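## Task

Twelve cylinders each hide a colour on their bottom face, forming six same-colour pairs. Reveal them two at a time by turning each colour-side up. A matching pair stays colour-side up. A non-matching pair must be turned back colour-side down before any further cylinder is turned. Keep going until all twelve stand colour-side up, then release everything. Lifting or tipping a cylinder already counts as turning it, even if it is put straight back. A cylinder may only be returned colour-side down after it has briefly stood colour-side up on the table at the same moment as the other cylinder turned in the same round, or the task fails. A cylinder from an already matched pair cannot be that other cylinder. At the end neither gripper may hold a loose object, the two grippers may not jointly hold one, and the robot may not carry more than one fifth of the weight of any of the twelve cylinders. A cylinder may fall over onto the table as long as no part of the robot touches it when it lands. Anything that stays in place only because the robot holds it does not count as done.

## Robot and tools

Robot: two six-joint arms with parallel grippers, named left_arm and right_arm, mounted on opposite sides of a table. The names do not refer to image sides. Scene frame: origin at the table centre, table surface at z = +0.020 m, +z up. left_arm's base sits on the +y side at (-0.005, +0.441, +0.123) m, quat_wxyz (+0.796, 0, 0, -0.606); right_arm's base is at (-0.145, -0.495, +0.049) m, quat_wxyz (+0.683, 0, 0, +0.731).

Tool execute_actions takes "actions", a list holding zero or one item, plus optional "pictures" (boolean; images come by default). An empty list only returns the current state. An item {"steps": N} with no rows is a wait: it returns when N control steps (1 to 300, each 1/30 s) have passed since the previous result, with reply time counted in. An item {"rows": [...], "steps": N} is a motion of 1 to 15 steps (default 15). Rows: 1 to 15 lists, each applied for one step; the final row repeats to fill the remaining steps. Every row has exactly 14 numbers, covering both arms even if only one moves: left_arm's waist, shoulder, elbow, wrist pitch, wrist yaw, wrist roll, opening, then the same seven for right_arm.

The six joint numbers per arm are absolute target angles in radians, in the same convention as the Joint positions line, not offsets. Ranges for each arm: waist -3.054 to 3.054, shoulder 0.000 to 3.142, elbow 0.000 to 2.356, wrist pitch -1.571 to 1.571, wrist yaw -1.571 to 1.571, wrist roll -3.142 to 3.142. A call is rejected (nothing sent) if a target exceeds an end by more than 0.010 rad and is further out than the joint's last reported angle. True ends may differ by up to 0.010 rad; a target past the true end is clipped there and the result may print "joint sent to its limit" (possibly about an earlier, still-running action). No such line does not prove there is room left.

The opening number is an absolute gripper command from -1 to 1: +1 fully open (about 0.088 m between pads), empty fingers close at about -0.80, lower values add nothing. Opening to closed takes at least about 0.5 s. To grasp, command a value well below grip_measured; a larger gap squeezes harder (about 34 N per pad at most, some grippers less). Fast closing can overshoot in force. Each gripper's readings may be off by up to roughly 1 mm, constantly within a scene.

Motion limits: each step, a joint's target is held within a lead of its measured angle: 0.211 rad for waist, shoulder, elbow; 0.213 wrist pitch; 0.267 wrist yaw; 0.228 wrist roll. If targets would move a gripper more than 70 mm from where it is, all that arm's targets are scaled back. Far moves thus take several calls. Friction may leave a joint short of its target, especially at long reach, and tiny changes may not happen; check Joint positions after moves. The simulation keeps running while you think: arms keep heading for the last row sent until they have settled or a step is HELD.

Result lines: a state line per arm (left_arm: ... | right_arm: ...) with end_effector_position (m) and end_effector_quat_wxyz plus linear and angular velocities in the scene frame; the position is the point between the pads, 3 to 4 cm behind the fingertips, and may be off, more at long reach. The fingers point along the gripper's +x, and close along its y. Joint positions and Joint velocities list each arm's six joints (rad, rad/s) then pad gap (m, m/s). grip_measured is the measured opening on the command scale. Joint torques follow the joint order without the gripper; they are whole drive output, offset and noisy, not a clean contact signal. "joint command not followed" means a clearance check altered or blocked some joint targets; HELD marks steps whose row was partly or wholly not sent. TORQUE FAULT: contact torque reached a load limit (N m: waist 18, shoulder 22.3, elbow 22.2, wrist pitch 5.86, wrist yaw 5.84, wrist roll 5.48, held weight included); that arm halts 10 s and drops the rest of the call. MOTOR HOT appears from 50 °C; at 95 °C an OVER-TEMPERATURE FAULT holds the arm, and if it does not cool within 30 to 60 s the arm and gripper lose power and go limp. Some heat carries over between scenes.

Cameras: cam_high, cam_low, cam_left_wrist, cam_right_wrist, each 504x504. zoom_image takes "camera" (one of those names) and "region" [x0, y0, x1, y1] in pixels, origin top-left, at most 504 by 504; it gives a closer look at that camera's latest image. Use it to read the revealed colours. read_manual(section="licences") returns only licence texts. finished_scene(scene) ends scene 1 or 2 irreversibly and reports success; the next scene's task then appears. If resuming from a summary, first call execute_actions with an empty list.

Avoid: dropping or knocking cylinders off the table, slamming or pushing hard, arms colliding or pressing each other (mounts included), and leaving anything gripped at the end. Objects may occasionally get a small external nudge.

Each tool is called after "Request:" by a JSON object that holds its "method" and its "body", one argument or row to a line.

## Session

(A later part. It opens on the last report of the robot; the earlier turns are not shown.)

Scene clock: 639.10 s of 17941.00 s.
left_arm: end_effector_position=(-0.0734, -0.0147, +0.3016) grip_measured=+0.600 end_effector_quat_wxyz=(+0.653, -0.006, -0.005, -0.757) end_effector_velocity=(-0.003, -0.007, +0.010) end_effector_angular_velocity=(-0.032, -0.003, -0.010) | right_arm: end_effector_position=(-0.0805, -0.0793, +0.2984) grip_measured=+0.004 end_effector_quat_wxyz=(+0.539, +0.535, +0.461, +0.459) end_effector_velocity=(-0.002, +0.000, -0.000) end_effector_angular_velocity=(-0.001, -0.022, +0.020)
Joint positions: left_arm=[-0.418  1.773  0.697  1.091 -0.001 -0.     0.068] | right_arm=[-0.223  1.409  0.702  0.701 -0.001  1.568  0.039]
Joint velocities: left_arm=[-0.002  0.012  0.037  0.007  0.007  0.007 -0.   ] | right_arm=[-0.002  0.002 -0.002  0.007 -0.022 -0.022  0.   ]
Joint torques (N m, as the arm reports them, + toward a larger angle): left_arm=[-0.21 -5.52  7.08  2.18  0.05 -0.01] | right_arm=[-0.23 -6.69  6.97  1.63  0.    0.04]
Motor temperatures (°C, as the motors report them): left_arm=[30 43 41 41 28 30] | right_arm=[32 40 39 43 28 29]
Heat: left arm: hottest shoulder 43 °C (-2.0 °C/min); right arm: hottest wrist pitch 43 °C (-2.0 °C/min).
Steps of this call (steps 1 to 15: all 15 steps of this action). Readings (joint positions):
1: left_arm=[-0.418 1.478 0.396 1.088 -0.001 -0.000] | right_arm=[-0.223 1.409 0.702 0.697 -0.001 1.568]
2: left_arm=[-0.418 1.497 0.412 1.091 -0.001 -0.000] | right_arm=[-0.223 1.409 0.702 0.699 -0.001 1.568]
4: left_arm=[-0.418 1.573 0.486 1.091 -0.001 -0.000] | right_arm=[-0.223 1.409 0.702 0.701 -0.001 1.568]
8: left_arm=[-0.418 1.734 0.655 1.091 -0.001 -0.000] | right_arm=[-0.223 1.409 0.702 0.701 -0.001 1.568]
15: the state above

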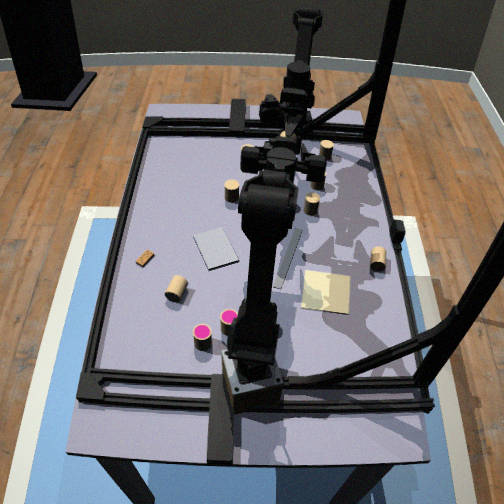

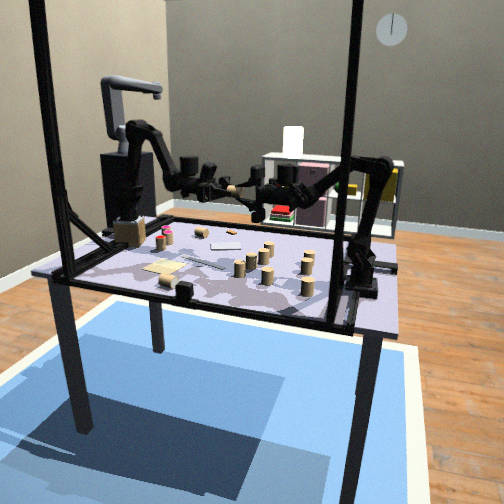

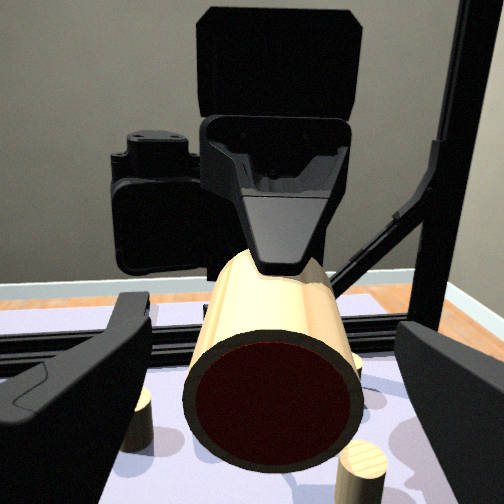

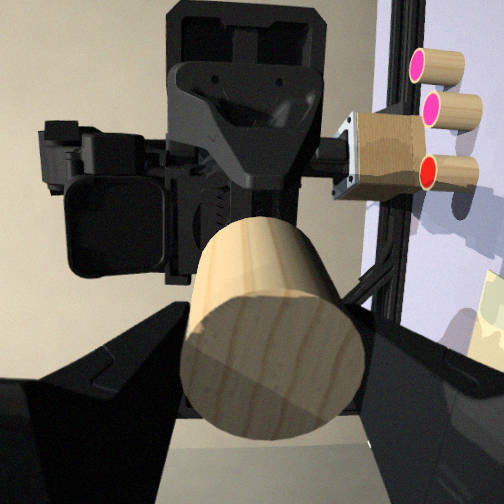

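Request:
{"method": "execute_actions", "body": {
  "actions": [
    {"rows":[[-0.42,1.783,0.708,1.093,0,0,0.45,-0.218,1.404,0.7,0.704,0,1.571,-0.3],[-0.42,1.783,0.708,1.093,0,0,0.35,-0.218,1.404,0.7,0.704,0,1.571,-0.3],[-0.42,1.783,0.708,1.093,0,0,0.25,-0.218,1.404,0.7,0.704,0,1.571,-0.3],[-0.42,1.783,0.708,1.093,0,0,0.2,-0.218,1.404,0.7,0.704,0,1.571,-0.3],[-0.42,1.783,0.708,1.093,0,0,0.15,-0.218,1.404,0.7,0.704,0,1.571,-0.3],[-0.42,1.783,0.708,1.093,0,0,0.1,-0.218,1.404,0.7,0.704,0,1.571,-0.3],[-0.42,1.783,0.708,1.093,0,0,0.06,-0.218,1.404,0.7,0.704,0,1.571,-0.3],[-0.42,1.783,0.708,1.093,0,0,0.03,-0.218,1.404,0.7,0.704,0,1.571,-0.3],[-0.42,1.783,0.708,1.093,0,0,-0.05,-0.218,1.404,0.7,0.704,0,1.571,-0.3],[-0.42,1.783,0.708,1.093,0,0,-0.15,-0.218,1.404,0.7,0.704,0,1.571,-0.3],[-0.42,1.783,0.708,1.093,0,0,-0.3,-0.218,1.404,0.7,0.704,0,1.571,-0.3]],"steps":14}
  ],
  "pictures": false
}}

Request:
{"method": "execute_actions", "body": {
  "actions": [
    {"rows":[[-0.42,1.783,0.708,1.093,0,0,-0.3,-0.218,1.404,0.7,0.704,0,1.571,0.6]],"steps":7}
  ],
  "pictures": false
}}

Request:
{"method": "execute_actions", "body": {
  "actions": [
    {"rows":[[-0.42,1.71,0.63,1.093,0,0,-0.3,-0.218,1.404,0.7,0.704,0,1.571,0.6],[-0.42,1.635,0.55,1.093,0,0,-0.3,-0.218,1.404,0.7,0.704,0,1.571,0.6],[-0.42,1.555,0.47,1.093,0,0,-0.3,-0.218,1.404,0.7,0.704,0,1.571,0.6],[-0.42,1.477,0.39,1.093,0,0,-0.3,-0.218,1.404,0.7,0.704,0,1.571,0.6]],"steps":9}
  ],
  "pictures": false
}}

Request:
{"method": "execute_actions", "body": {
  "actions": [
    {"rows":[[-0.85,1.0,0.7,-0.935,0,0,-0.3,-0.018,1.3,1.3,-1.37,0,0,0.3]],"steps":15}
  ],
  "pictures": false
}}

Request:
{"method": "execute_actions", "body": {
  "actions": [
    {"rows":[[-0.85,1.0,0.7,-0.935,0,0,-0.3,-0.018,1.5,1.6,-1.37,0,0,0.3]],"steps":15}
  ],
  "pictures": false
}}

Request:
{"method": "execute_actions", "body": {
  "actions": [
    {"rows":[[-0.85,1.0,0.7,-0.935,0,0,-0.3,-0.018,2.1,1.9,-1.37,0,0,0.3],[-0.85,1.0,0.7,-0.935,0,0,-0.3,-0.018,2.1,1.9,-1.37,0,0,0.3],[-0.85,1.0,0.7,-0.935,0,0,-0.3,-0.018,2.1,1.9,-1.37,0,0,0.3],[-0.85,1.232,0.596,-0.935,0,0,-0.3,-0.018,2.1,1.9,-1.37,0,0,0.3]],"steps":15}
  ],
  "pictures": false
}}

Request:
{"method": "execute_actions", "body": {
  "actions": [
    {"rows":[[-0.85,1.25,0.575,-0.896,0,0,-0.3,-0.018,2.1,1.9,-1.37,0,0,0.3],[-0.85,1.27,0.554,-0.855,0,0,-0.3,-0.018,2.1,1.9,-1.37,0,0,0.3],[-0.85,1.291,0.534,-0.814,0,0,-0.3,-0.018,2.1,1.9,-1.37,0,0,0.3],[-0.85,1.313,0.515,-0.773,0,0,-0.3,-0.018,2.11,1.86,-1.32,0,0,0.3],[-0.85,1.336,0.496,-0.731,0,0,-0.3,-0.018,2.118,1.82,-1.27,0,0,0.3],[-0.85,1.36,0.478,-0.689,0,0,-0.3,-0.018,2.127,1.78,-1.22,0,0,0.3],[-0.85,1.386,0.46,-0.645,0,0,-0.3,-0.018,2.135,1.74,-1.17,0,0,0.3],[-0.85,1.413,0.443,-0.601,0,0,-0.3,-0.018,2.135,1.74,-1.17,0,0,0.3],[-0.85,1.441,0.427,-0.55,0,0,-0.3,-0.018,2.135,1.74,-1.17,0,0,0.3],[-0.85,1.47,0.412,-0.5,0,0,-0.3,-0.018,2.135,1.74,-1.17,0,0,0.3],[-0.85,1.495,0.398,-0.465,0,0,-0.3,-0.018,2.135,1.74,-1.17,0,0,0.3],[-0.85,1.505,0.391,-0.46,0,0,-0.3,-0.018,2.135,1.74,-1.17,0,0,0.3]],"steps":15}
  ],
  "pictures": false
}}

Request:
{"method": "execute_actions", "body": {
  "actions": [
    {"rows":[[-0.85,1.505,0.391,-0.46,0,0,-0.3,-0.018,2.135,1.74,-1.17,0,0,0.3],[-0.85,1.505,0.391,-0.46,0,0,-0.3,-0.018,2.135,1.74,-1.17,0,0,0.3],[-0.85,1.505,0.391,-0.46,0,0,-0.3,-0.018,2.135,1.74,-1.17,0,0,0.3],[-0.85,1.505,0.391,-0.46,0,0,0,-0.018,2.135,1.74,-1.17,0,0,0.3],[-0.85,1.505,0.391,-0.46,0,0,0.1,-0.018,2.135,1.74,-1.17,0,0,0.3],[-0.85,1.505,0.391,-0.46,0,0,0.2,-0.018,2.135,1.74,-1.17,0,0,0.3],[-0.85,1.505,0.391,-0.46,0,0,0.28,-0.018,2.135,1.74,-1.17,0,0,0.3],[-0.85,1.505,0.391,-0.46,0,0,0.28,-0.018,2.135,1.74,-1.17,0,0,0.3],[-0.85,1.505,0.391,-0.46,0,0,0.28,-0.018,2.135,1.74,-1.17,0,0,0.3],[-0.85,1.441,0.427,-0.55,0,0,0.28,-0.018,2.135,1.74,-1.17,0,0,0.3],[-0.85,1.386,0.46,-0.645,0,0,0.28,-0.018,2.135,1.74,-1.17,0,0,0.3],[-0.85,1.336,0.496,-0.731,0,0,0.28,-0.018,2.135,1.74,-1.17,0,0,0.3],[-0.85,1.291,0.534,-0.814,0,0,0.28,-0.018,2.135,1.74,-1.17,0,0,0.3],[-0.85,1.232,0.596,-0.935,0,0,0.28,-0.018,2.135,1.74,-1.17,0,0,0.3]],"steps":15}
  ]
}}

Scene clock: 662.07 s of 17941.00 s.
left_arm: end_effector_position=(-0.0739, -0.0158, +0.3016) grip_measured=+0.030 end_effector_quat_wxyz=(+0.653, -0.006, -0.005, -0.758) end_effector_velocity=(+0.002, +0.000, -0.001) end_effector_angular_velocity=(+0.006, -0.008, +0.010) | right_arm: end_effector_position=(-0.0815, -0.0794, +0.2982) grip_measured=+0.003 end_effector_quat_wxyz=(+0.539, +0.535, +0.461, +0.459) end_effector_velocity=(-0.000, -0.000, -0.006) end_effector_angular_velocity=(-0.018, -0.005, +0.005)
Joint positions: left_arm=[-0.419  1.777  0.702  1.091 -0.001 -0.     0.04 ] | right_arm=[-0.221  1.408  0.701  0.701 -0.     1.569  0.039]
Joint velocities: left_arm=[ 0.002 -0.002 -0.002 -0.007 -0.007  0.007 -0.   ] | right_arm=[-0.002  0.002 -0.007 -0.007 -0.007 -0.007 -0.   ]
Joint torques (N m, as the arm reports them, + toward a larger angle): left_arm=[-0.17 -5.85  6.85  2.15  0.05 -0.02] | right_arm=[ 0.18 -6.62  7.12  1.61 -0.02  0.05]
Motor temperatures (°C, as the motors report them): left_arm=[30 44 41 44 28 30] | right_arm=[32 40 39 45 28 29]
Heat: left arm: hottest shoulder 44 °C (+0.0 °C/min); right arm: hottest wrist pitch 45 °C (+2.0 °C/min).
Steps of this call (steps 1 to 15: the robot went on to your last target; steps 16 to 675: nothing new was sent; steps 676 to 689: all 14 steps of this action). Readings (joint positions):
676: left_arm=[-0.418 1.777 0.702 1.091 -0.001 -0.000] | right_arm=[-0.224 1.408 0.701 0.701 -0.001 1.569]
677: left_arm=[-0.418 1.777 0.702 1.091 -0.001 -0.000] | right_arm=[-0.224 1.408 0.701 0.701 -0.001 1.569]
679: left_arm=[-0.418 1.777 0.702 1.091 -0.000 -0.000] | right_arm=[-0.222 1.408 0.701 0.701 -0.001 1.569]
683: left_arm=[-0.418 1.777 0.702 1.091 -0.001 -0.000] | right_arm=[-0.221 1.408 0.701 0.701 -0.001 1.569]
689: the state above

Scene clock: 662.30 s of 17941.00 s.
left_arm: end_effector_position=(-0.0739, -0.0159, +0.3014) grip_measured=+0.029 end_effector_quat_wxyz=(+0.653, -0.006, -0.005, -0.758) end_effector_velocity=(-0.002, +0.001, -0.001) end_effector_angular_velocity=(+0.008, +0.006, -0.010) | right_arm: end_effector_position=(-0.0815, -0.0794, +0.2985) grip_measured=+0.505 end_effector_quat_wxyz=(+0.538, +0.535, +0.461, +0.460) end_effector_velocity=(-0.000, -0.001, +0.002) end_effector_angular_velocity=(+0.001, -0.008, +0.005)
Joint positions: left_arm=[-0.419  1.777  0.702  1.091 -0.001 -0.     0.04 ] | right_arm=[-0.221  1.408  0.701  0.702 -0.     1.569  0.064]
Joint velocities: left_arm=[-0.002 -0.002 -0.002 -0.007  0.007 -0.007 -0.   ] | right_arm=[-0.002 -0.007  0.002 -0.007 -0.007 -0.007  0.174]
Joint torques (N m, as the arm reports them, + toward a larger angle): left_arm=[-0.13 -5.88  6.86  2.15  0.05 -0.01] | right_arm=[ 0.2  -6.58  7.1   1.56 -0.02  0.04]
Motor temperatures (°C, as the motors report them): left_arm=[30 44 41 44 28 30] | right_arm=[32 40 39 45 28 29]
Heat: left arm: hottest shoulder 44 °C (+0.0 °C/min); right arm: hottest wrist pitch 45 °C (+2.0 °C/min).
Steps of this call (steps 1 to 7: all 7 steps of this action). Readings (joint positions):
1: left_arm=[-0.419 1.777 0.702 1.091 -0.001 -0.000] | right_arm=[-0.221 1.408 0.701 0.701 -0.000 1.569]
2: left_arm=[-0.419 1.777 0.702 1.091 -0.001 -0.000] | right_arm=[-0.221 1.408 0.701 0.701 -0.000 1.569]
4: left_arm=[-0.419 1.777 0.702 1.091 -0.001 -0.000] | right_arm=[-0.221 1.408 0.701 0.702 -0.000 1.569]
7: the state above

Scene clock: 662.60 s of 17941.00 s.
left_arm: end_effector_position=(-0.0628, +0.0583, +0.3024) grip_measured=+0.029 end_effector_quat_wxyz=(+0.653, -0.002, -0.002, -0.758) end_effector_velocity=(+0.008, +0.054, -0.014) end_effector_angular_velocity=(+0.035, -0.013, +0.005) | right_arm: end_effector_position=(-0.0815, -0.0794, +0.2984) grip_measured=+0.598 end_effector_quat_wxyz=(+0.538, +0.535, +0.461, +0.460) end_effector_velocity=(+0.004, -0.000, +0.002) end_effector_angular_velocity=(+0.006, -0.008, -0.024)
Joint positions: left_arm=[-0.419  1.5    0.413  1.092 -0.001 -0.     0.04 ] | right_arm=[-0.221  1.408  0.701  0.702 -0.     1.569  0.068]
Joint velocities: left_arm=[-0.002 -0.198 -0.212 -0.022 -0.007  0.007 -0.   ] | right_arm=[-0.002  0.002  0.002  0.007  0.022 -0.007  0.001]
Joint torques (N m, as the arm reports them, + toward a larger angle): left_arm=[-0.11 -5.07  5.57  2.06  0.05 -0.02] | right_arm=[ 0.17 -6.55  7.03  1.53 -0.02  0.05]
Motor temperatures (°C, as the motors report them): left_arm=[30 44 41 44 28 30] | right_arm=[32 40 39 45 28 29]
Heat: left arm: hottest shoulder 44 °C (+0.0 °C/min); right arm: hottest wrist pitch 45 °C (+2.0 °C/min).
Steps of this call (steps 1 to 9: all 9 steps of this action). Readings (joint positions):
1: left_arm=[-0.419 1.770 0.693 1.091 -0.001 -0.000] | right_arm=[-0.221 1.408 0.701 0.702 -0.000 1.569]
2: left_arm=[-0.419 1.746 0.665 1.091 -0.001 -0.000] | right_arm=[-0.221 1.408 0.701 0.702 -0.000 1.569]
4: left_arm=[-0.419 1.649 0.556 1.089 -0.001 -0.000] | right_arm=[-0.221 1.408 0.701 0.702 -0.000 1.569]
8: left_arm=[-0.419 1.509 0.421 1.092 -0.001 -0.000] | right_arm=[-0.221 1.408 0.701 0.702 -0.000 1.569]
9: the state above

Scene clock: 663.10 s of 17941.00 s.
left_arm: end_effector_position=(-0.1937, +0.1467, +0.4569) grip_measured=+0.029 end_effector_quat_wxyz=(+0.479, -0.051, -0.028, -0.876) end_effector_velocity=(+0.003, +0.086, -0.100) end_effector_angular_velocity=(+0.846, -0.513, -0.115) | right_arm: end_effector_position=(-0.1644, -0.0867, +0.4472) grip_measured=+0.301 end_effector_quat_wxyz=(+0.657, +0.214, +0.283, +0.666) end_effector_velocity=(+0.007, -0.099, -0.192) end_effector_angular_velocity=(-1.275, -2.082, +0.178)
Joint positions: left_arm=[-0.839  1.016  0.697  0.436 -0.    -0.     0.04 ] | right_arm=[-0.021  1.289  1.29  -0.089  0.     0.721  0.054]
Joint velocities: left_arm=[-0.134 -0.505  0.227 -1.722 -0.022 -0.022 -0.   ] | right_arm=[-0.007 -0.173  0.31  -1.853 -0.007 -2.029 -0.001]
Joint torques (N m, as the arm reports them, + toward a larger angle): left_arm=[ 0.3  -0.59  6.24  0.89  0.03 -0.02] | right_arm=[ 0.22 -3.12  5.89  0.64 -0.02 -0.08]
Motor temperatures (°C, as the motors report them): left_arm=[30 44 41 44 28 30] | right_arm=[32 40 40 45 28 29]
Heat: left arm: hottest shoulder 44 °C (+0.0 °C/min); right arm: hottest wrist pitch 45 °C (+2.0 °C/min).
Steps of this call (steps 1 to 15: all 15 steps of this action). Readings (joint positions):
1: left_arm=[-0.429 1.481 0.424 1.058 -0.009 -0.000] | right_arm=[-0.212 1.402 0.715 0.672 0.009 1.544]
2: left_arm=[-0.457 1.461 0.443 1.011 -0.010 -0.000] | right_arm=[-0.185 1.396 0.739 0.624 0.011 1.503]
4: left_arm=[-0.522 1.412 0.497 0.953 -0.009 0.000] | right_arm=[-0.121 1.379 0.806 0.543 0.003 1.416]
8: left_arm=[-0.655 1.284 0.602 0.818 -0.009 0.000] | right_arm=[-0.039 1.336 1.001 0.327 -0.001 1.186]
15: the state above

Scene clock: 663.60 s of 17941.00 s.
left_arm: end_effector_position=(-0.1589, +0.2052, +0.2766) grip_measured=+0.028 end_effector_quat_wxyz=(+0.438, +0.345, +0.187, -0.809) end_effector_velocity=(+0.166, +0.250, -0.288) end_effector_angular_velocity=(+1.583, -1.046, +0.018) | right_arm: end_effector_position=(-0.1629, -0.1282, +0.3235) grip_measured=+0.300 end_effector_quat_wxyz=(+0.619, -0.321, +0.316, +0.644) end_effector_velocity=(+0.016, -0.333, -0.245) end_effector_angular_velocity=(-1.887, -0.167, +0.114)
Joint positions: left_arm=[-0.848  1.003  0.702 -0.504 -0.001 -0.     0.04 ] | right_arm=[-0.02   1.493  1.589 -1.029  0.     0.016  0.054]
Joint velocities: left_arm=[-0.002 -0.007 -0.007 -1.897 -0.022 -0.007 -0.   ] | right_arm=[-0.002 -0.002  0.002 -1.897 -0.007 -0.139 -0.   ]
Joint torques (N m, as the arm reports them, + toward a larger angle): left_arm=[-0.26 -3.07  7.46  1.57  0.05 -0.02] | right_arm=[ 0.18 -5.86  8.11  0.86 -0.04 -0.06]
Motor temperatures (°C, as the motors report them): left_arm=[30 44 41 44 28 30] | right_arm=[32 40 40 45 28 29]
Heat: left arm: hottest shoulder 44 °C (+0.0 °C/min); right arm: hottest wrist pitch 45 °C (+2.0 °C/min).
Steps of this call (steps 1 to 15: all 15 steps of this action). Readings (joint positions):
1: left_arm=[-0.842 1.003 0.703 0.376 -0.000 -0.000] | right_arm=[-0.021 1.307 1.323 -0.167 0.000 0.655]
2: left_arm=[-0.844 0.999 0.704 0.313 -0.001 -0.000] | right_arm=[-0.021 1.346 1.382 -0.224 0.000 0.589]
4: left_arm=[-0.845 1.000 0.704 0.182 -0.001 -0.000] | right_arm=[-0.021 1.435 1.500 -0.339 0.000 0.454]
8: left_arm=[-0.847 1.003 0.702 -0.068 -0.001 -0.000] | right_arm=[-0.021 1.491 1.567 -0.593 0.000 0.188]
15: the state above

Scene clock: 664.10 s of 17941.00 s.
left_arm: end_effector_position=(-0.0956, +0.3023, +0.1599) grip_measured=+0.028 end_effector_quat_wxyz=(+0.338, +0.620, +0.336, -0.624) end_effector_velocity=(+0.016, +0.023, -0.002) end_effector_angular_velocity=(+0.109, -0.079, +0.020) | right_arm: end_effector_position=(-0.1646, -0.0925, +0.1644) grip_measured=+0.300 end_effector_quat_wxyz=(+0.483, -0.517, +0.494, +0.505) end_effector_velocity=(-0.002, -0.008, -0.046) end_effector_angular_velocity=(-0.160, +0.014, -0.010)
Joint positions: left_arm=[-0.848  1.227  0.591 -0.929 -0.001 -0.     0.04 ] | right_arm=[-0.02   2.111  1.885 -1.367  0.     0.003  0.054]
Joint velocities: left_arm=[-0.002  0.007 -0.002 -0.125 -0.007 -0.022  0.   ] | right_arm=[-0.002  0.115 -0.007 -0.037 -0.022  0.007 -0.   ]
Joint torques (N m, as the arm reports them, + toward a larger angle): left_arm=[-0.27 -2.42  6.66  0.35  0.04 -0.03] | right_arm=[  0.23 -13.17   7.8   -0.03  -0.05  -0.07]
Motor temperatures (°C, as the motors report them): left_arm=[30 44 41 44 28 30] | right_arm=[32 40 40 45 28 29]
Heat: left arm: hottest shoulder 44 °C (+0.0 °C/min); right arm: hottest wrist pitch 45 °C (+1.0 °C/min).
Steps of this call (steps 1 to 15: all 15 steps of this action). Readings (joint positions):
1: left_arm=[-0.848 1.003 0.702 -0.567 -0.001 -0.000] | right_arm=[-0.020 1.522 1.619 -1.117 0.000 0.012]
2: left_arm=[-0.848 1.003 0.702 -0.630 -0.001 -0.000] | right_arm=[-0.020 1.567 1.679 -1.175 0.000 0.009]
4: left_arm=[-0.848 1.023 0.692 -0.739 -0.001 -0.000] | right_arm=[-0.020 1.675 1.802 -1.261 0.000 0.006]
8: left_arm=[-0.848 1.179 0.628 -0.883 -0.001 -0.000] | right_arm=[-0.020 1.874 1.885 -1.341 0.000 0.004]
15: the state above

Scene clock: 664.60 s of 17941.00 s.
left_arm: end_effector_position=(-0.0950, +0.3032, +0.0824) grip_measured=+0.027 end_effector_quat_wxyz=(+0.336, +0.624, +0.338, -0.620) end_effector_velocity=(+0.024, +0.031, -0.052) end_effector_angular_velocity=(+0.068, -0.070, +0.005) | right_arm: end_effector_position=(-0.1650, -0.0841, +0.1212) grip_measured=+0.300 end_effector_quat_wxyz=(+0.491, -0.509, +0.487, +0.513) end_effector_velocity=(+0.002, +0.013, -0.001) end_effector_angular_velocity=(+0.061, -0.004, +0.005)
Joint positions: left_arm=[-0.848  1.49   0.401 -0.489 -0.001 -0.     0.04 ] | right_arm=[-0.02   2.131  1.745 -1.177  0.     0.003  0.054]
Joint velocities: left_arm=[-0.002  0.173 -0.164  0.242 -0.022 -0.007 -0.   ] | right_arm=[-0.002 -0.002 -0.007  0.066  0.007 -0.007 -0.   ]
Joint torques (N m, as the arm reports them, + toward a larger angle): left_arm=[-0.22 -3.09  4.66  0.86  0.03 -0.04] | right_arm=[  0.2  -10.34   5.67   0.26  -0.04  -0.07]
Motor temperatures (°C, as the motors report them): left_arm=[30 44 41 44 28 30] | right_arm=[32 40 40 45 28 29]
Heat: left arm: hottest shoulder 44 °C (+0.0 °C/min); right arm: hottest wrist pitch 45 °C (+1.0 °C/min).
Steps of this call (steps 1 to 15: all 15 steps of this action). Readings (joint positions):
1: left_arm=[-0.848 1.230 0.590 -0.928 -0.001 -0.000] | right_arm=[-0.020 2.112 1.885 -1.367 0.000 0.003]
2: left_arm=[-0.848 1.236 0.584 -0.910 -0.001 -0.000] | right_arm=[-0.020 2.112 1.886 -1.368 0.000 0.003]
4: left_arm=[-0.848 1.263 0.563 -0.848 -0.001 -0.000] | right_arm=[-0.020 2.109 1.891 -1.362 0.000 0.003]
8: left_arm=[-0.848 1.350 0.492 -0.701 -0.001 -0.000] | right_arm=[-0.020 2.109 1.811 -1.233 0.000 0.003]
15: the state above

Scene clock: 665.10 s of 17941.00 s.
left_arm: end_effector_position=(-0.0962, +0.3016, +0.1300) grip_measured=+0.270 end_effector_quat_wxyz=(+0.336, +0.624, +0.338, -0.620) end_effector_velocity=(-0.078, -0.121, +0.402) end_effector_angular_velocity=(-0.542, +0.345, +0.005) | right_arm: end_effector_position=(-0.1651, -0.0830, +0.1211) grip_measured=+0.300 end_effector_quat_wxyz=(+0.492, -0.508, +0.486, +0.514) end_effector_velocity=(-0.002, -0.004, -0.003) end_effector_angular_velocity=(-0.017, +0.006, +0.010)
Joint positions: left_arm=[-0.848  1.318  0.517 -0.777 -0.    -0.     0.052] | right_arm=[-0.02   2.131  1.745 -1.172  0.     0.003  0.054]
Joint velocities: left_arm=[-0.002 -1.165  1.082 -1.604 -0.007 -0.007  0.005] | right_arm=[ 0.002  0.002 -0.007 -0.007 -0.007 -0.007 -0.   ]
Joint torques (N m, as the arm reports them, + toward a larger angle): left_arm=[-0.12 -2.79  5.54  0.04  0.03 -0.02] | right_arm=[  0.17 -10.4    5.69   0.22  -0.03  -0.07]
Motor temperatures (°C, as the motors report them): left_arm=[30 44 41 44 28 30] | right_arm=[32 40 40 45 28 29]
Heat: left arm: hottest shoulder 44 °C (+0.0 °C/min); right arm: hottest wrist pitch 45 °C (+1.0 °C/min).
Steps of this call (steps 1 to 15: all 15 steps of this action). Readings (joint positions):
1: left_arm=[-0.848 1.494 0.398 -0.482 -0.001 -0.000] | right_arm=[-0.020 2.131 1.745 -1.174 0.000 0.003]
2: left_arm=[-0.848 1.496 0.396 -0.481 -0.001 -0.000] | right_arm=[-0.020 2.131 1.745 -1.173 0.000 0.003]
4: left_arm=[-0.848 1.496 0.396 -0.481 -0.001 -0.000] | right_arm=[-0.020 2.131 1.745 -1.173 0.000 0.003]
8: left_arm=[-0.848 1.499 0.394 -0.461 -0.000 -0.000] | right_arm=[-0.020 2.131 1.745 -1.172 0.000 0.003]
15: the state above

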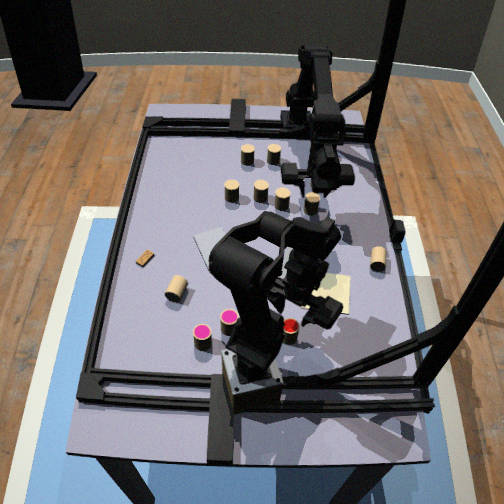

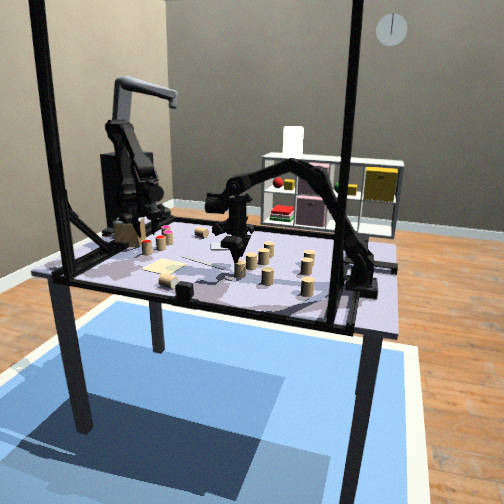

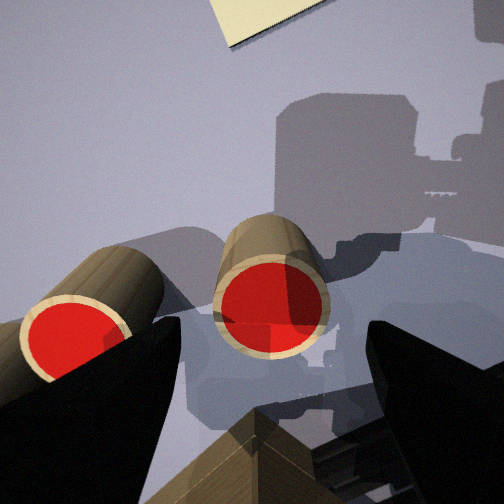

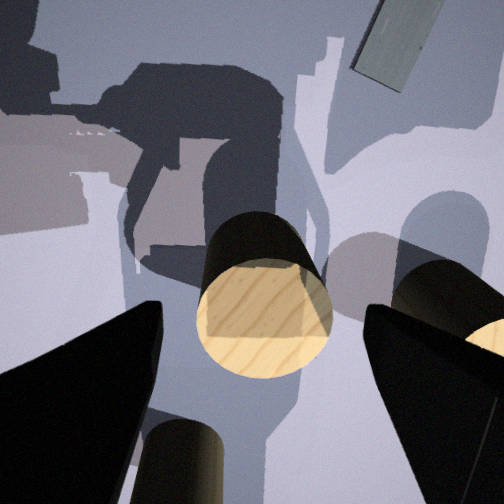

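Request:
{"method": "execute_actions", "body": {
  "actions": [
    {"rows":[[-0.85,1.2,0.65,-0.935,0,0,0.3,-0.026,2.14,1.71,-1.14,0,0,0.3],[-0.85,1.1,0.7,-0.8,0,0,0.3,-0.026,2.145,1.685,-1.11,0,0,0.3],[-0.85,1.0,0.7,-0.6,0,0,0.3,-0.026,2.15,1.66,-1.08,0,0,0.3],[-0.416,1.0,0.5,0.5,0,0,0.6,-0.026,2.158,1.634,-1.05,0,0,0.3]],"steps":12}
  ],
  "pictures": false
}}

Request:
{"method": "execute_actions", "body": {
  "actions": [
    {"rows":[[-0.416,1.0,0.5,0.5,0,0,0.6,-0.026,2.158,1.634,-1.05,0,0,0.22],[-0.416,1.0,0.5,0.5,0,0,0.6,-0.026,2.158,1.634,-1.05,0,0,0.15],[-0.416,1.0,0.5,0.5,0,0,0.6,-0.026,2.158,1.634,-1.05,0,0,0.1],[-0.416,1.0,0.5,0.5,0,0,0.6,-0.026,2.158,1.634,-1.05,0,0,0.06],[-0.416,1.0,0.5,0.5,0,0,0.6,-0.026,2.158,1.634,-1.05,0,0,0.03],[-0.416,1.0,0.5,0.5,0,0,0.6,-0.026,2.158,1.634,-1.05,0,0,-0.05],[-0.416,1.0,0.5,0.5,0,0,0.6,-0.026,2.158,1.634,-1.05,0,0,-0.15],[-0.416,1.0,0.5,0.5,0,0,0.6,-0.026,2.158,1.634,-1.05,0,0,-0.3]],"steps":11}
  ],
  "pictures": false
}}

Request:
{"method": "execute_actions", "body": {
  "actions": [
    {"rows":[[-0.416,1.0,0.5,0.5,0,0,0.6,-0.026,2.14,1.68,-1.11,0,0,-0.3],[-0.416,1.0,0.5,0.5,0,0,0.6,-0.026,2.12,1.73,-1.17,0,0,-0.3],[-0.416,1.0,0.5,0.5,0,0,0.6,-0.026,2.1,1.78,-1.24,0,0,-0.3],[-0.416,1.0,0.5,0.5,0,0,0.6,-0.026,2.08,1.83,-1.3,0,0,-0.3],[-0.416,1.0,0.5,0.5,0,0,0.6,-0.026,2.06,1.87,-1.37,0,0,-0.3],[-0.416,1.0,0.5,0.5,0,0,0.6,-0.026,2.06,1.87,-1.37,0,0,-0.3],[-0.416,1.0,0.5,0.5,0,0,0.6,-0.026,2.06,1.87,-1.37,0,0,-0.3],[-0.416,1.0,0.5,0.5,0,0,0.6,-0.026,1.9,1.85,-1.34,0,0,-0.3],[-0.416,1.0,0.5,0.5,0,0,0.6,-0.026,1.75,1.75,-1.34,0,0,-0.3]],"steps":12}
  ],
  "pictures": false
}}

Request:
{"method": "execute_actions", "body": {
  "actions": [
    {"rows":[[-0.416,1.0,0.5,0.5,0,0,0.6,-0.226,1.3,1.3,0,0,1.571,-0.3]],"steps":15}
  ],
  "pictures": false
}}

Request:
{"method": "execute_actions", "body": {
  "actions": [
    {"rows":[[-0.416,1.0,0.5,0.5,0,0,0.6,-0.226,1.3,1.3,0,0,1.571,-0.3]],"steps":5}
  ],
  "pictures": false
}}

Request:
{"method": "execute_actions", "body": {
  "actions": [
    {"rows":[[-0.416,1.477,0.39,1.09,0,0,0.6,-0.226,1.404,0.7,0.704,0,1.571,-0.3]],"steps":15}
  ],
  "pictures": false
}}

Request:
{"method": "execute_actions", "body": {
  "actions": [
    {"rows":[[-0.416,1.477,0.39,1.09,0,0,0.6,-0.226,1.404,0.7,0.704,0,1.571,-0.3]],"steps":6}
  ],
  "pictures": false
}}

Request:
{"method": "execute_actions", "body": {
  "actions": [
    {"rows":[[-0.416,1.53,0.44,1.093,0,0,0.6,-0.226,1.404,0.7,0.704,0,1.571,-0.3],[-0.416,1.58,0.495,1.093,0,0,0.6,-0.226,1.404,0.7,0.704,0,1.571,-0.3],[-0.416,1.635,0.55,1.093,0,0,0.6,-0.226,1.404,0.7,0.704,0,1.571,-0.3],[-0.416,1.69,0.6,1.093,0,0,0.6,-0.226,1.404,0.7,0.704,0,1.571,-0.3],[-0.416,1.74,0.655,1.093,0,0,0.6,-0.226,1.404,0.7,0.704,0,1.571,-0.3],[-0.416,1.783,0.708,1.093,0,0,0.6,-0.226,1.404,0.7,0.704,0,1.571,-0.3]],"steps":15}
  ]
}}

Scene clock: 682.90 s of 17941.00 s.
left_arm: end_effector_position=(-0.0522, +0.1714, +0.2253) grip_measured=+0.590 end_effector_quat_wxyz=(+0.591, +0.303, +0.255, -0.702) end_effector_velocity=(+0.036, -0.294, +0.274) end_effector_angular_velocity=(-1.824, +0.328, +0.304) | right_arm: end_effector_position=(-0.1637, -0.0867, +0.0882) grip_measured=+0.300 end_effector_quat_wxyz=(+0.491, -0.509, +0.488, +0.512) end_effector_velocity=(+0.001, +0.011, +0.000) end_effector_angular_velocity=(+0.051, +0.010, +0.000)
Joint positions: left_arm=[-0.441  1.013  0.506 -0.308 -0.    -0.     0.068] | right_arm=[-0.023  2.149  1.64  -1.055  0.     0.003  0.054]
Joint velocities: left_arm=[ 0.325 -0.051 -0.037  1.839  0.022  0.007  0.005] | right_arm=[-0.007 -0.002 -0.002  0.051 -0.007 -0.007 -0.   ]
Joint torques (N m, as the arm reports them, + toward a larger angle): left_arm=[-0.37 -3.62  7.14  1.97  0.04  0.  ] | right_arm=[-0.25 -9.68  5.56  0.26 -0.05 -0.09]
Motor temperatures (°C, as the motors report them): left_arm=[30 43 41 41 28 30] | right_arm=[32 43 39 43 28 29]
Heat: left arm: hottest shoulder 43 °C (-1.0 °C/min); right arm: hottest shoulder 43 °C (-1.0 °C/min).
Steps of this call (steps 1 to 30: the robot went on to your last target; steps 31 to 100: nothing new was sent; then 14.07 s passed at rest; steps 101 to 112: all 12 steps of this action). Readings (joint positions):
101: left_arm=[-0.848 1.233 0.597 -0.937 -0.000 -0.000] | right_arm=[-0.020 2.131 1.741 -1.165 0.000 0.003]
102: left_arm=[-0.848 1.214 0.610 -0.923 -0.000 -0.000] | right_arm=[-0.020 2.131 1.732 -1.150 0.000 0.003]
104: left_arm=[-0.823 1.131 0.612 -0.795 0.012 -0.001] | right_arm=[-0.021 2.132 1.700 -1.105 0.000 0.003]
108: left_arm=[-0.574 1.018 0.538 -0.551 0.006 -0.001] | right_arm=[-0.023 2.145 1.649 -1.066 0.000 0.003]
112: the state above

Scene clock: 683.27 s of 17941.00 s.
left_arm: end_effector_position=(-0.0559, +0.1055, +0.3561) grip_measured=+0.600 end_effector_quat_wxyz=(+0.651, +0.050, +0.043, -0.756) end_effector_velocity=(-0.008, -0.043, +0.355) end_effector_angular_velocity=(-1.614, +0.251, -0.009) | right_arm: end_effector_position=(-0.1637, -0.0860, +0.0881) grip_measured=+0.005 end_effector_quat_wxyz=(+0.492, -0.508, +0.487, +0.513) end_effector_velocity=(-0.000, -0.000, -0.001) end_effector_angular_velocity=(+0.002, +0.007, +0.005)
Joint positions: left_arm=[-0.419  1.006  0.506  0.369  0.001  0.     0.068] | right_arm=[-0.023  2.15   1.64  -1.052 -0.     0.003  0.039]
Joint velocities: left_arm=[-0.002 -0.017 -0.002  1.619  0.007 -0.007 -0.   ] | right_arm=[-0.002 -0.002 -0.007  0.007 -0.007 -0.007  0.   ]
Joint torques (N m, as the arm reports them, + toward a larger angle): left_arm=[ 0.22 -3.55  7.11  2.09  0.01 -0.04] | right_arm=[-0.27 -9.74  5.37  0.22 -0.02 -0.07]
Motor temperatures (°C, as the motors report them): left_arm=[30 43 41 41 28 30] | right_arm=[32 43 39 43 28 29]
Heat: left arm: hottest shoulder 43 °C (-1.0 °C/min); right arm: hottest shoulder 43 °C (-1.0 °C/min).
Steps of this call (steps 1 to 11: all 11 steps of this action). Readings (joint positions):
1: left_arm=[-0.433 1.011 0.506 -0.245 0.000 -0.000] | right_arm=[-0.023 2.149 1.640 -1.053 0.000 0.003]
2: left_arm=[-0.428 1.010 0.506 -0.182 0.001 0.000] | right_arm=[-0.023 2.150 1.640 -1.052 0.001 0.003]
4: left_arm=[-0.423 1.007 0.506 -0.058 0.001 0.000] | right_arm=[-0.023 2.150 1.640 -1.052 0.001 0.003]
8: left_arm=[-0.419 1.007 0.506 0.189 0.001 0.000] | right_arm=[-0.023 2.150 1.640 -1.052 -0.000 0.003]
11: the state above

Scene clock: 683.67 s of 17941.00 s.
left_arm: end_effector_position=(-0.0560, +0.1046, +0.3856) grip_measured=+0.600 end_effector_quat_wxyz=(+0.652, -0.000, -0.000, -0.758) end_effector_velocity=(+0.000, +0.000, +0.001) end_effector_angular_velocity=(-0.006, +0.008, +0.005) | right_arm: end_effector_position=(-0.1623, -0.1181, +0.2211) grip_measured=+0.004 end_effector_quat_wxyz=(+0.519, -0.477, +0.458, +0.542) end_effector_velocity=(+0.009, -0.150, +0.495) end_effector_angular_velocity=(+1.305, +0.052, -0.011)
Joint positions: left_arm=[-0.419  1.     0.506  0.495  0.001  0.     0.068] | right_arm=[-0.023  1.879  1.772 -1.338 -0.     0.003  0.039]
Joint velocities: left_arm=[-0.002 -0.002 -0.002  0.007 -0.007 -0.007  0.   ] | right_arm=[-0.002 -1.541 -0.198 -0.037  0.007  0.007 -0.   ]
Joint torques (N m, as the arm reports them, + toward a larger angle): left_arm=[ 0.22 -2.95  7.11  2.27  0.01 -0.04] | right_arm=[ -0.23 -10.55   5.9    0.46  -0.03  -0.08]
Motor temperatures (°C, as the motors report them): left_arm=[30 43 41 41 28 30] | right_arm=[32 43 39 43 28 29]
Heat: left arm: hottest shoulder 43 °C (-1.0 °C/min); right arm: hottest shoulder 43 °C (-1.0 °C/min).
Steps of this call (steps 1 to 12: all 12 steps of this action). Readings (joint positions):
1: left_arm=[-0.419 1.005 0.506 0.413 0.001 0.000] | right_arm=[-0.023 2.150 1.645 -1.060 -0.000 0.003]
2: left_arm=[-0.419 1.003 0.506 0.443 0.001 0.000] | right_arm=[-0.023 2.150 1.659 -1.090 -0.000 0.003]
4: left_arm=[-0.419 1.001 0.506 0.471 0.001 0.000] | right_arm=[-0.023 2.148 1.713 -1.186 -0.000 0.003]
8: left_arm=[-0.419 1.000 0.506 0.492 0.001 0.000] | right_arm=[-0.023 2.083 1.823 -1.313 -0.000 0.003]
12: the state above

Scene clock: 684.17 s of 17941.00 s.
left_arm: end_effector_position=(-0.0560, +0.1046, +0.3859) grip_measured=+0.600 end_effector_quat_wxyz=(+0.652, -0.001, -0.001, -0.758) end_effector_velocity=(+0.000, +0.000, -0.003) end_effector_angular_velocity=(+0.018, +0.005, +0.005) | right_arm: end_effector_position=(-0.0825, -0.1044, +0.3792) grip_measured=+0.003 end_effector_quat_wxyz=(+0.722, +0.226, +0.437, +0.486) end_effector_velocity=(+0.025, +0.159, +0.337) end_effector_angular_velocity=(+2.055, +1.519, -0.819)
Joint positions: left_arm=[-0.419  1.     0.505  0.498  0.001  0.     0.068] | right_arm=[-0.227  1.312  1.317 -0.43   0.002  0.971  0.039]
Joint velocities: left_arm=[-0.002 -0.002  0.002 -0.022 -0.007 -0.007 -0.   ] | right_arm=[-0.002 -0.012 -0.081  1.853 -0.007  2.    -0.   ]
Joint torques (N m, as the arm reports them, + toward a larger angle): left_arm=[ 0.23 -2.9   7.09  2.19  0.01 -0.04] | right_arm=[ 0.02 -6.78  6.46  1.58 -0.08  0.08]
Motor temperatures (°C, as the motors report them): left_arm=[30 43 41 41 28 30] | right_arm=[32 43 39 43 28 29]
Heat: left arm: hottest shoulder 43 °C (-1.0 °C/min); right arm: hottest shoulder 43 °C (-1.0 °C/min).
Steps of this call (steps 1 to 15: all 15 steps of this action). Readings (joint positions):
1: left_arm=[-0.419 1.000 0.506 0.496 0.001 0.000] | right_arm=[-0.034 1.820 1.739 -1.291 -0.012 0.046]
2: left_arm=[-0.419 1.000 0.506 0.497 0.001 0.000] | right_arm=[-0.070 1.755 1.691 -1.221 -0.017 0.111]
4: left_arm=[-0.419 1.000 0.506 0.498 0.001 0.000] | right_arm=[-0.165 1.633 1.582 -1.099 0.001 0.243]
8: left_arm=[-0.419 1.000 0.506 0.498 0.001 0.000] | right_arm=[-0.235 1.414 1.369 -0.866 0.007 0.508]
15: the state above

Scene clock: 684.33 s of 17941.00 s.
left_arm: end_effector_position=(-0.0560, +0.1046, +0.3859) grip_measured=+0.600 end_effector_quat_wxyz=(+0.652, -0.001, -0.001, -0.758) end_effector_velocity=(-0.001, +0.001, -0.005) end_effector_angular_velocity=(+0.023, +0.004, -0.000) | right_arm: end_effector_position=(-0.0796, -0.0865, +0.4374) grip_measured=+0.003 end_effector_quat_wxyz=(+0.630, +0.427, +0.432, +0.483) end_effector_velocity=(+0.007, +0.046, +0.342) end_effector_angular_velocity=(+1.887, +1.674, -0.266)
Joint positions: left_arm=[-0.419  1.     0.505  0.498  0.001  0.     0.068] | right_arm=[-0.227  1.312  1.306 -0.128  0.002  1.304  0.039]
Joint velocities: left_arm=[-0.007 -0.002 -0.002 -0.022 -0.007 -0.007 -0.   ] | right_arm=[ 0.002 -0.002 -0.012  1.604  0.007  1.971  0.   ]
Joint torques (N m, as the arm reports them, + toward a larger angle): left_arm=[ 0.23 -2.87  7.15  2.2  -0.01 -0.05] | right_arm=[ 0.12 -7.1   7.01  1.59 -0.07  0.06]
Motor temperatures (°C, as the motors report them): left_arm=[30 43 41 41 28 30] | right_arm=[32 43 39 43 28 29]
Heat: left arm: hottest shoulder 43 °C (-1.0 °C/min); right arm: hottest shoulder 43 °C (-1.0 °C/min).
Steps of this call (steps 1 to 5: all 5 steps of this action). Readings (joint positions):
1: left_arm=[-0.419 1.000 0.505 0.498 0.001 0.000] | right_arm=[-0.227 1.312 1.315 -0.368 0.002 1.037]
2: left_arm=[-0.419 1.000 0.505 0.498 0.001 0.000] | right_arm=[-0.227 1.312 1.312 -0.307 0.002 1.104]
4: left_arm=[-0.419 1.000 0.505 0.498 0.001 0.000] | right_arm=[-0.227 1.312 1.307 -0.184 0.002 1.237]
5: the state above

Scene clock: 684.83 s of 17941.00 s.
left_arm: end_effector_position=(-0.0618, +0.0653, +0.3023) grip_measured=+0.600 end_effector_quat_wxyz=(+0.652, -0.001, -0.001, -0.758) end_effector_velocity=(+0.002, -0.004, -0.010) end_effector_angular_velocity=(+0.008, +0.006, +0.020) | right_arm: end_effector_position=(-0.0785, -0.0788, +0.2848) grip_measured=+0.003 end_effector_quat_wxyz=(+0.554, +0.522, +0.474, +0.442) end_effector_velocity=(+0.003, +0.005, +0.147) end_effector_angular_velocity=(+0.693, -0.103, -0.000)
Joint positions: left_arm=[-0.418  1.466  0.388  1.079  0.001  0.     0.068] | right_arm=[-0.227  1.416  0.704  0.648  0.002  1.567  0.039]
Joint velocities: left_arm=[-0.002  0.056 -0.002  0.051 -0.022 -0.007 -0.   ] | right_arm=[-0.007 -0.007 -0.032  0.725 -0.007  0.007 -0.   ]
Joint torques (N m, as the arm reports them, + toward a larger angle): left_arm=[ 0.19 -3.73  6.28  2.21  0.01 -0.04] | right_arm=[ 0.02 -7.6   7.58  1.88 -0.06  0.07]
Motor temperatures (°C, as the motors report them): left_arm=[30 43 41 42 28 30] | right_arm=[32 43 39 43 28 29]
Heat: left arm: hottest shoulder 43 °C (-1.0 °C/min); right arm: hottest shoulder 43 °C (-1.0 °C/min).
Steps of this call (steps 1 to 15: all 15 steps of this action). Readings (joint positions):
1: left_arm=[-0.419 1.027 0.490 0.550 0.001 0.000] | right_arm=[-0.227 1.316 1.289 -0.065 0.002 1.358]
2: left_arm=[-0.418 1.072 0.473 0.632 0.001 0.000] | right_arm=[-0.227 1.317 1.261 -0.009 0.002 1.404]
4: left_arm=[-0.418 1.190 0.441 0.743 0.001 0.000] | right_arm=[-0.227 1.328 1.187 0.088 0.002 1.474]
8: left_arm=[-0.418 1.418 0.394 0.963 0.001 0.000] | right_arm=[-0.227 1.387 0.971 0.309 0.002 1.544]
15: the state above

Scene clock: 685.03 s of 17941.00 s.
left_arm: end_effector_position=(-0.0618, +0.0650, +0.3024) grip_measured=+0.600 end_effector_quat_wxyz=(+0.652, -0.002, -0.002, -0.758) end_effector_velocity=(+0.000, +0.001, -0.002) end_effector_angular_velocity=(+0.008, +0.006, +0.005) | right_arm: end_effector_position=(-0.0786, -0.0792, +0.2966) grip_measured=+0.003 end_effector_quat_wxyz=(+0.542, +0.534, +0.461, +0.455) end_effector_velocity=(-0.002, -0.001, +0.013) end_effector_angular_velocity=(+0.054, -0.016, +0.020)
Joint positions: left_arm=[-0.418  1.47   0.388  1.087  0.001  0.     0.068] | right_arm=[-0.227  1.411  0.704  0.693  0.002  1.568  0.039]
Joint velocities: left_arm=[-0.002 -0.002 -0.002 -0.007 -0.007 -0.007  0.   ] | right_arm=[-0.002 -0.007 -0.002  0.051 -0.022 -0.007 -0.   ]
Joint torques (N m, as the arm reports them, + toward a larger angle): left_arm=[ 0.21 -3.75  6.21  2.22  0.01 -0.04] | right_arm=[-0.03 -6.89  6.75  1.82 -0.08  0.03]
Motor temperatures (°C, as the motors report them): left_arm=[30 43 41 42 28 30] | right_arm=[32 43 39 43 28 29]
Heat: left arm: hottest shoulder 43 °C (-1.0 °C/min); right arm: hottest shoulder 43 °C (-1.0 °C/min).
Steps of this call (steps 1 to 6: all 6 steps of this action). Readings (joint positions):
1: left_arm=[-0.418 1.468 0.388 1.082 0.001 0.000] | right_arm=[-0.227 1.416 0.704 0.670 0.002 1.567]
2: left_arm=[-0.418 1.469 0.388 1.083 0.001 0.000] | right_arm=[-0.227 1.414 0.704 0.683 0.002 1.567]
4: left_arm=[-0.418 1.470 0.388 1.086 0.001 0.000] | right_arm=[-0.227 1.411 0.704 0.691 0.002 1.567]
6: the state above

Scene clock: 685.53 s of 17941.00 s.
left_arm: end_effector_position=(-0.0738, -0.0147, +0.3020) grip_measured=+0.600 end_effector_quat_wxyz=(+0.652, -0.006, -0.005, -0.758) end_effector_velocity=(-0.001, -0.008, +0.005) end_effector_angular_velocity=(-0.011, +0.009, +0.005) | right_arm: end_effector_position=(-0.0786, -0.0791, +0.2982) grip_measured=+0.003 end_effector_quat_wxyz=(+0.541, +0.536, +0.459, +0.457) end_effector_velocity=(-0.002, -0.000, -0.002) end_effector_angular_velocity=(-0.008, -0.006, +0.020)
Joint positions: left_arm=[-0.418  1.772  0.697  1.091  0.001  0.     0.068] | right_arm=[-0.227  1.411  0.704  0.701  0.002  1.568  0.039]
Joint velocities: left_arm=[-0.002  0.017  0.037 -0.007 -0.007 -0.007 -0.   ] | right_arm=[-0.002 -0.002 -0.002 -0.007 -0.022 -0.007 -0.   ]
Joint torques (N m, as the arm reports them, + toward a larger angle): left_arm=[ 0.2  -5.57  7.04  2.16  0.   -0.03] | right_arm=[ 0.08 -6.88  6.81  1.65 -0.11  0.06]
Motor temperatures (°C, as the motors report them): left_arm=[30 43 41 42 28 30] | right_arm=[32 43 39 43 28 29]
Heat: left arm: hottest shoulder 43 °C (-1.0 °C/min); right arm: hottest shoulder 43 °C (-1.0 °C/min).
Steps of this call (steps 1 to 15: all 15 steps of this action). Readings (joint positions):
1: left_arm=[-0.418 1.478 0.394 1.089 0.001 0.000] | right_arm=[-0.227 1.411 0.704 0.696 0.002 1.568]
2: left_arm=[-0.418 1.498 0.412 1.091 0.001 0.000] | right_arm=[-0.227 1.411 0.704 0.699 0.002 1.568]
4: left_arm=[-0.418 1.574 0.487 1.091 0.001 0.000] | right_arm=[-0.227 1.411 0.704 0.700 0.002 1.568]
8: left_arm=[-0.418 1.733 0.656 1.091 0.001 0.000] | right_arm=[-0.227 1.411 0.704 0.700 0.002 1.568]
15: the state above

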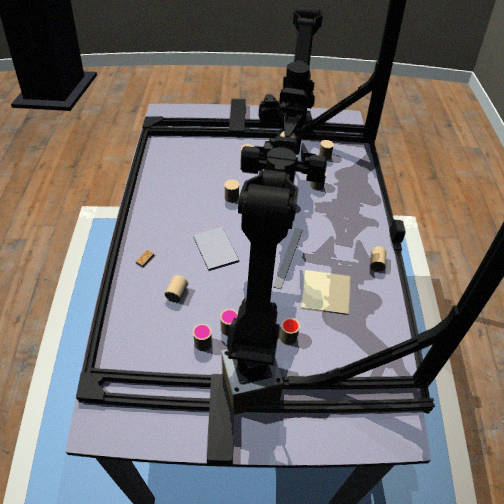

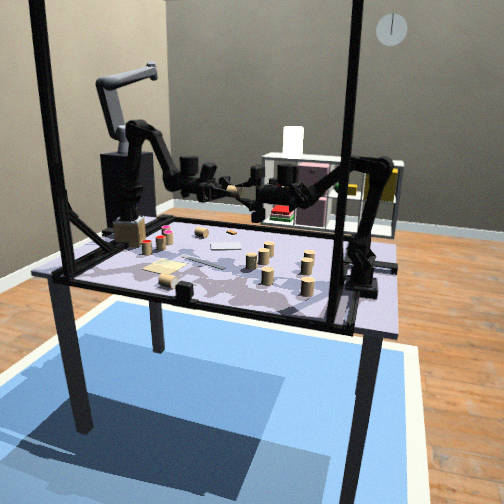

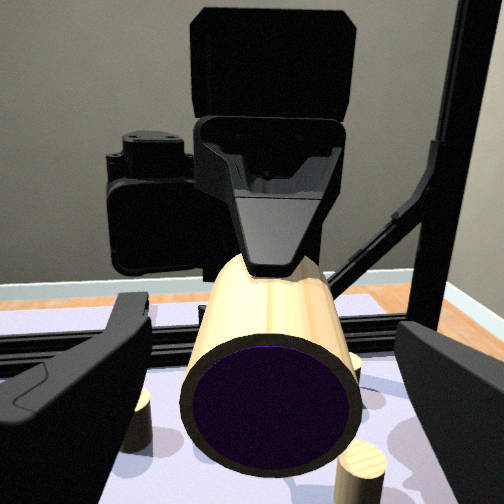

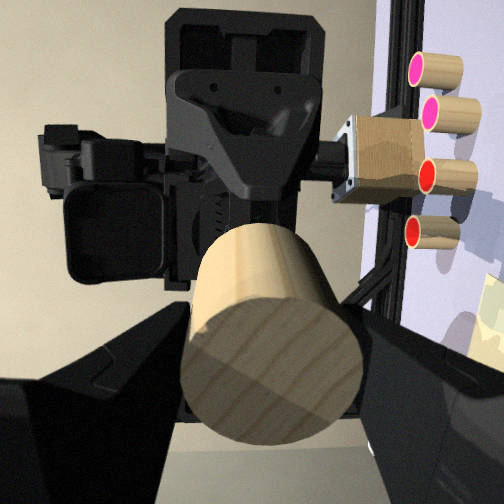

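Request:
{"method": "execute_actions", "body": {
  "actions": []
}}

Scene clock: 698.63 s of 17941.00 s.
left_arm: end_effector_position=(-0.0737, -0.0157, +0.3020) grip_measured=+0.600 end_effector_quat_wxyz=(+0.652, -0.006, -0.005, -0.758) end_effector_velocity=(+0.002, +0.000, -0.001) end_effector_angular_velocity=(+0.006, -0.008, +0.020) | right_arm: end_effector_position=(-0.0786, -0.0794, +0.2981) grip_measured=+0.004 end_effector_quat_wxyz=(+0.541, +0.536, +0.460, +0.457) end_effector_velocity=(-0.000, -0.001, -0.002) end_effector_angular_velocity=(-0.008, -0.006, +0.005)
Joint positions: left_arm=[-0.418  1.776  0.701  1.091  0.001  0.     0.068] | right_arm=[-0.227  1.41   0.703  0.701  0.002  1.569  0.039]
Joint velocities: left_arm=[-0.002 -0.002 -0.002 -0.007 -0.022  0.007  0.   ] | right_arm=[-0.002 -0.002 -0.002 -0.007 -0.007 -0.007  0.   ]
Joint torques (N m, as the arm reports them, + toward a larger angle): left_arm=[ 0.13 -5.79  6.94  2.15  0.   -0.04] | right_arm=[ 0.05 -6.83  6.9   1.62 -0.08  0.04]
Motor temperatures (°C, as the motors report them): left_arm=[30 44 41 43 28 30] | right_arm=[32 42 39 44 28 29]
Heat: left arm: hottest shoulder 44 °C (+1.0 °C/min); right arm: hottest wrist pitch 44 °C (+1.0 °C/min).
Steps of this call (steps 1 to 15: the robot went on to your last target; steps 16 to 393: nothing new was sent). Readings (joint positions):
1: left_arm=[-0.418 1.773 0.698 1.091 0.001 0.000] | right_arm=[-0.227 1.411 0.704 0.701 0.002 1.568]
2: left_arm=[-0.418 1.773 0.699 1.091 0.001 0.000] | right_arm=[-0.227 1.411 0.704 0.701 0.002 1.568]
4: left_arm=[-0.418 1.774 0.700 1.091 0.001 0.000] | right_arm=[-0.227 1.411 0.704 0.701 0.002 1.568]
8: left_arm=[-0.418 1.774 0.700 1.091 0.001 0.000] | right_arm=[-0.227 1.411 0.704 0.701 0.002 1.568]
393: the state above
All arms were judged still, so your last target was given up. Only a new action makes them travel on or press farther. Fingers that are still opening or closing keep moving.

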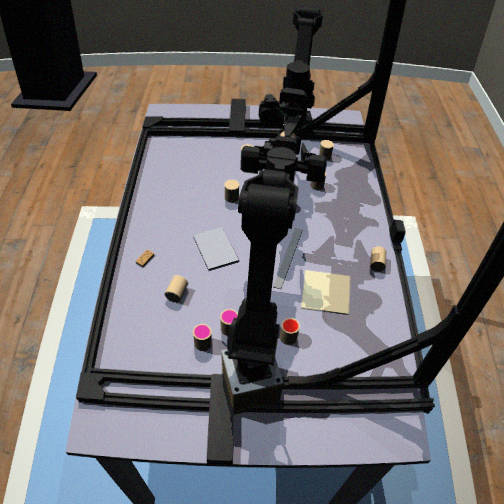

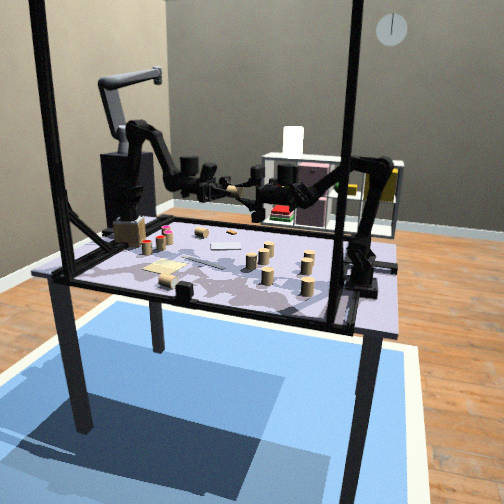

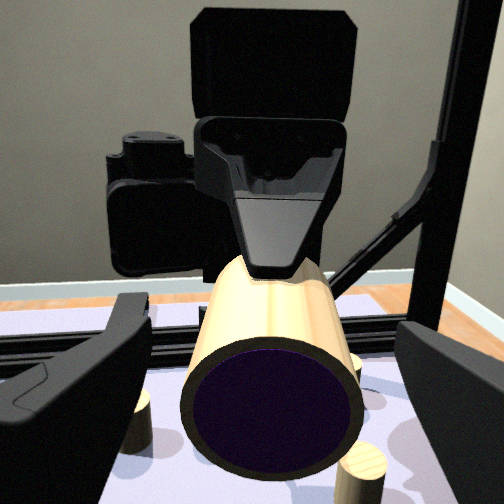

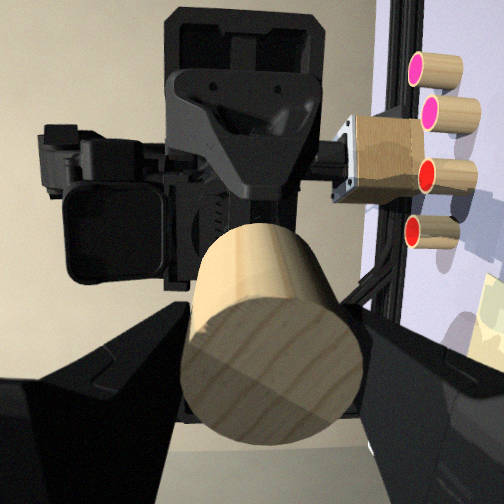

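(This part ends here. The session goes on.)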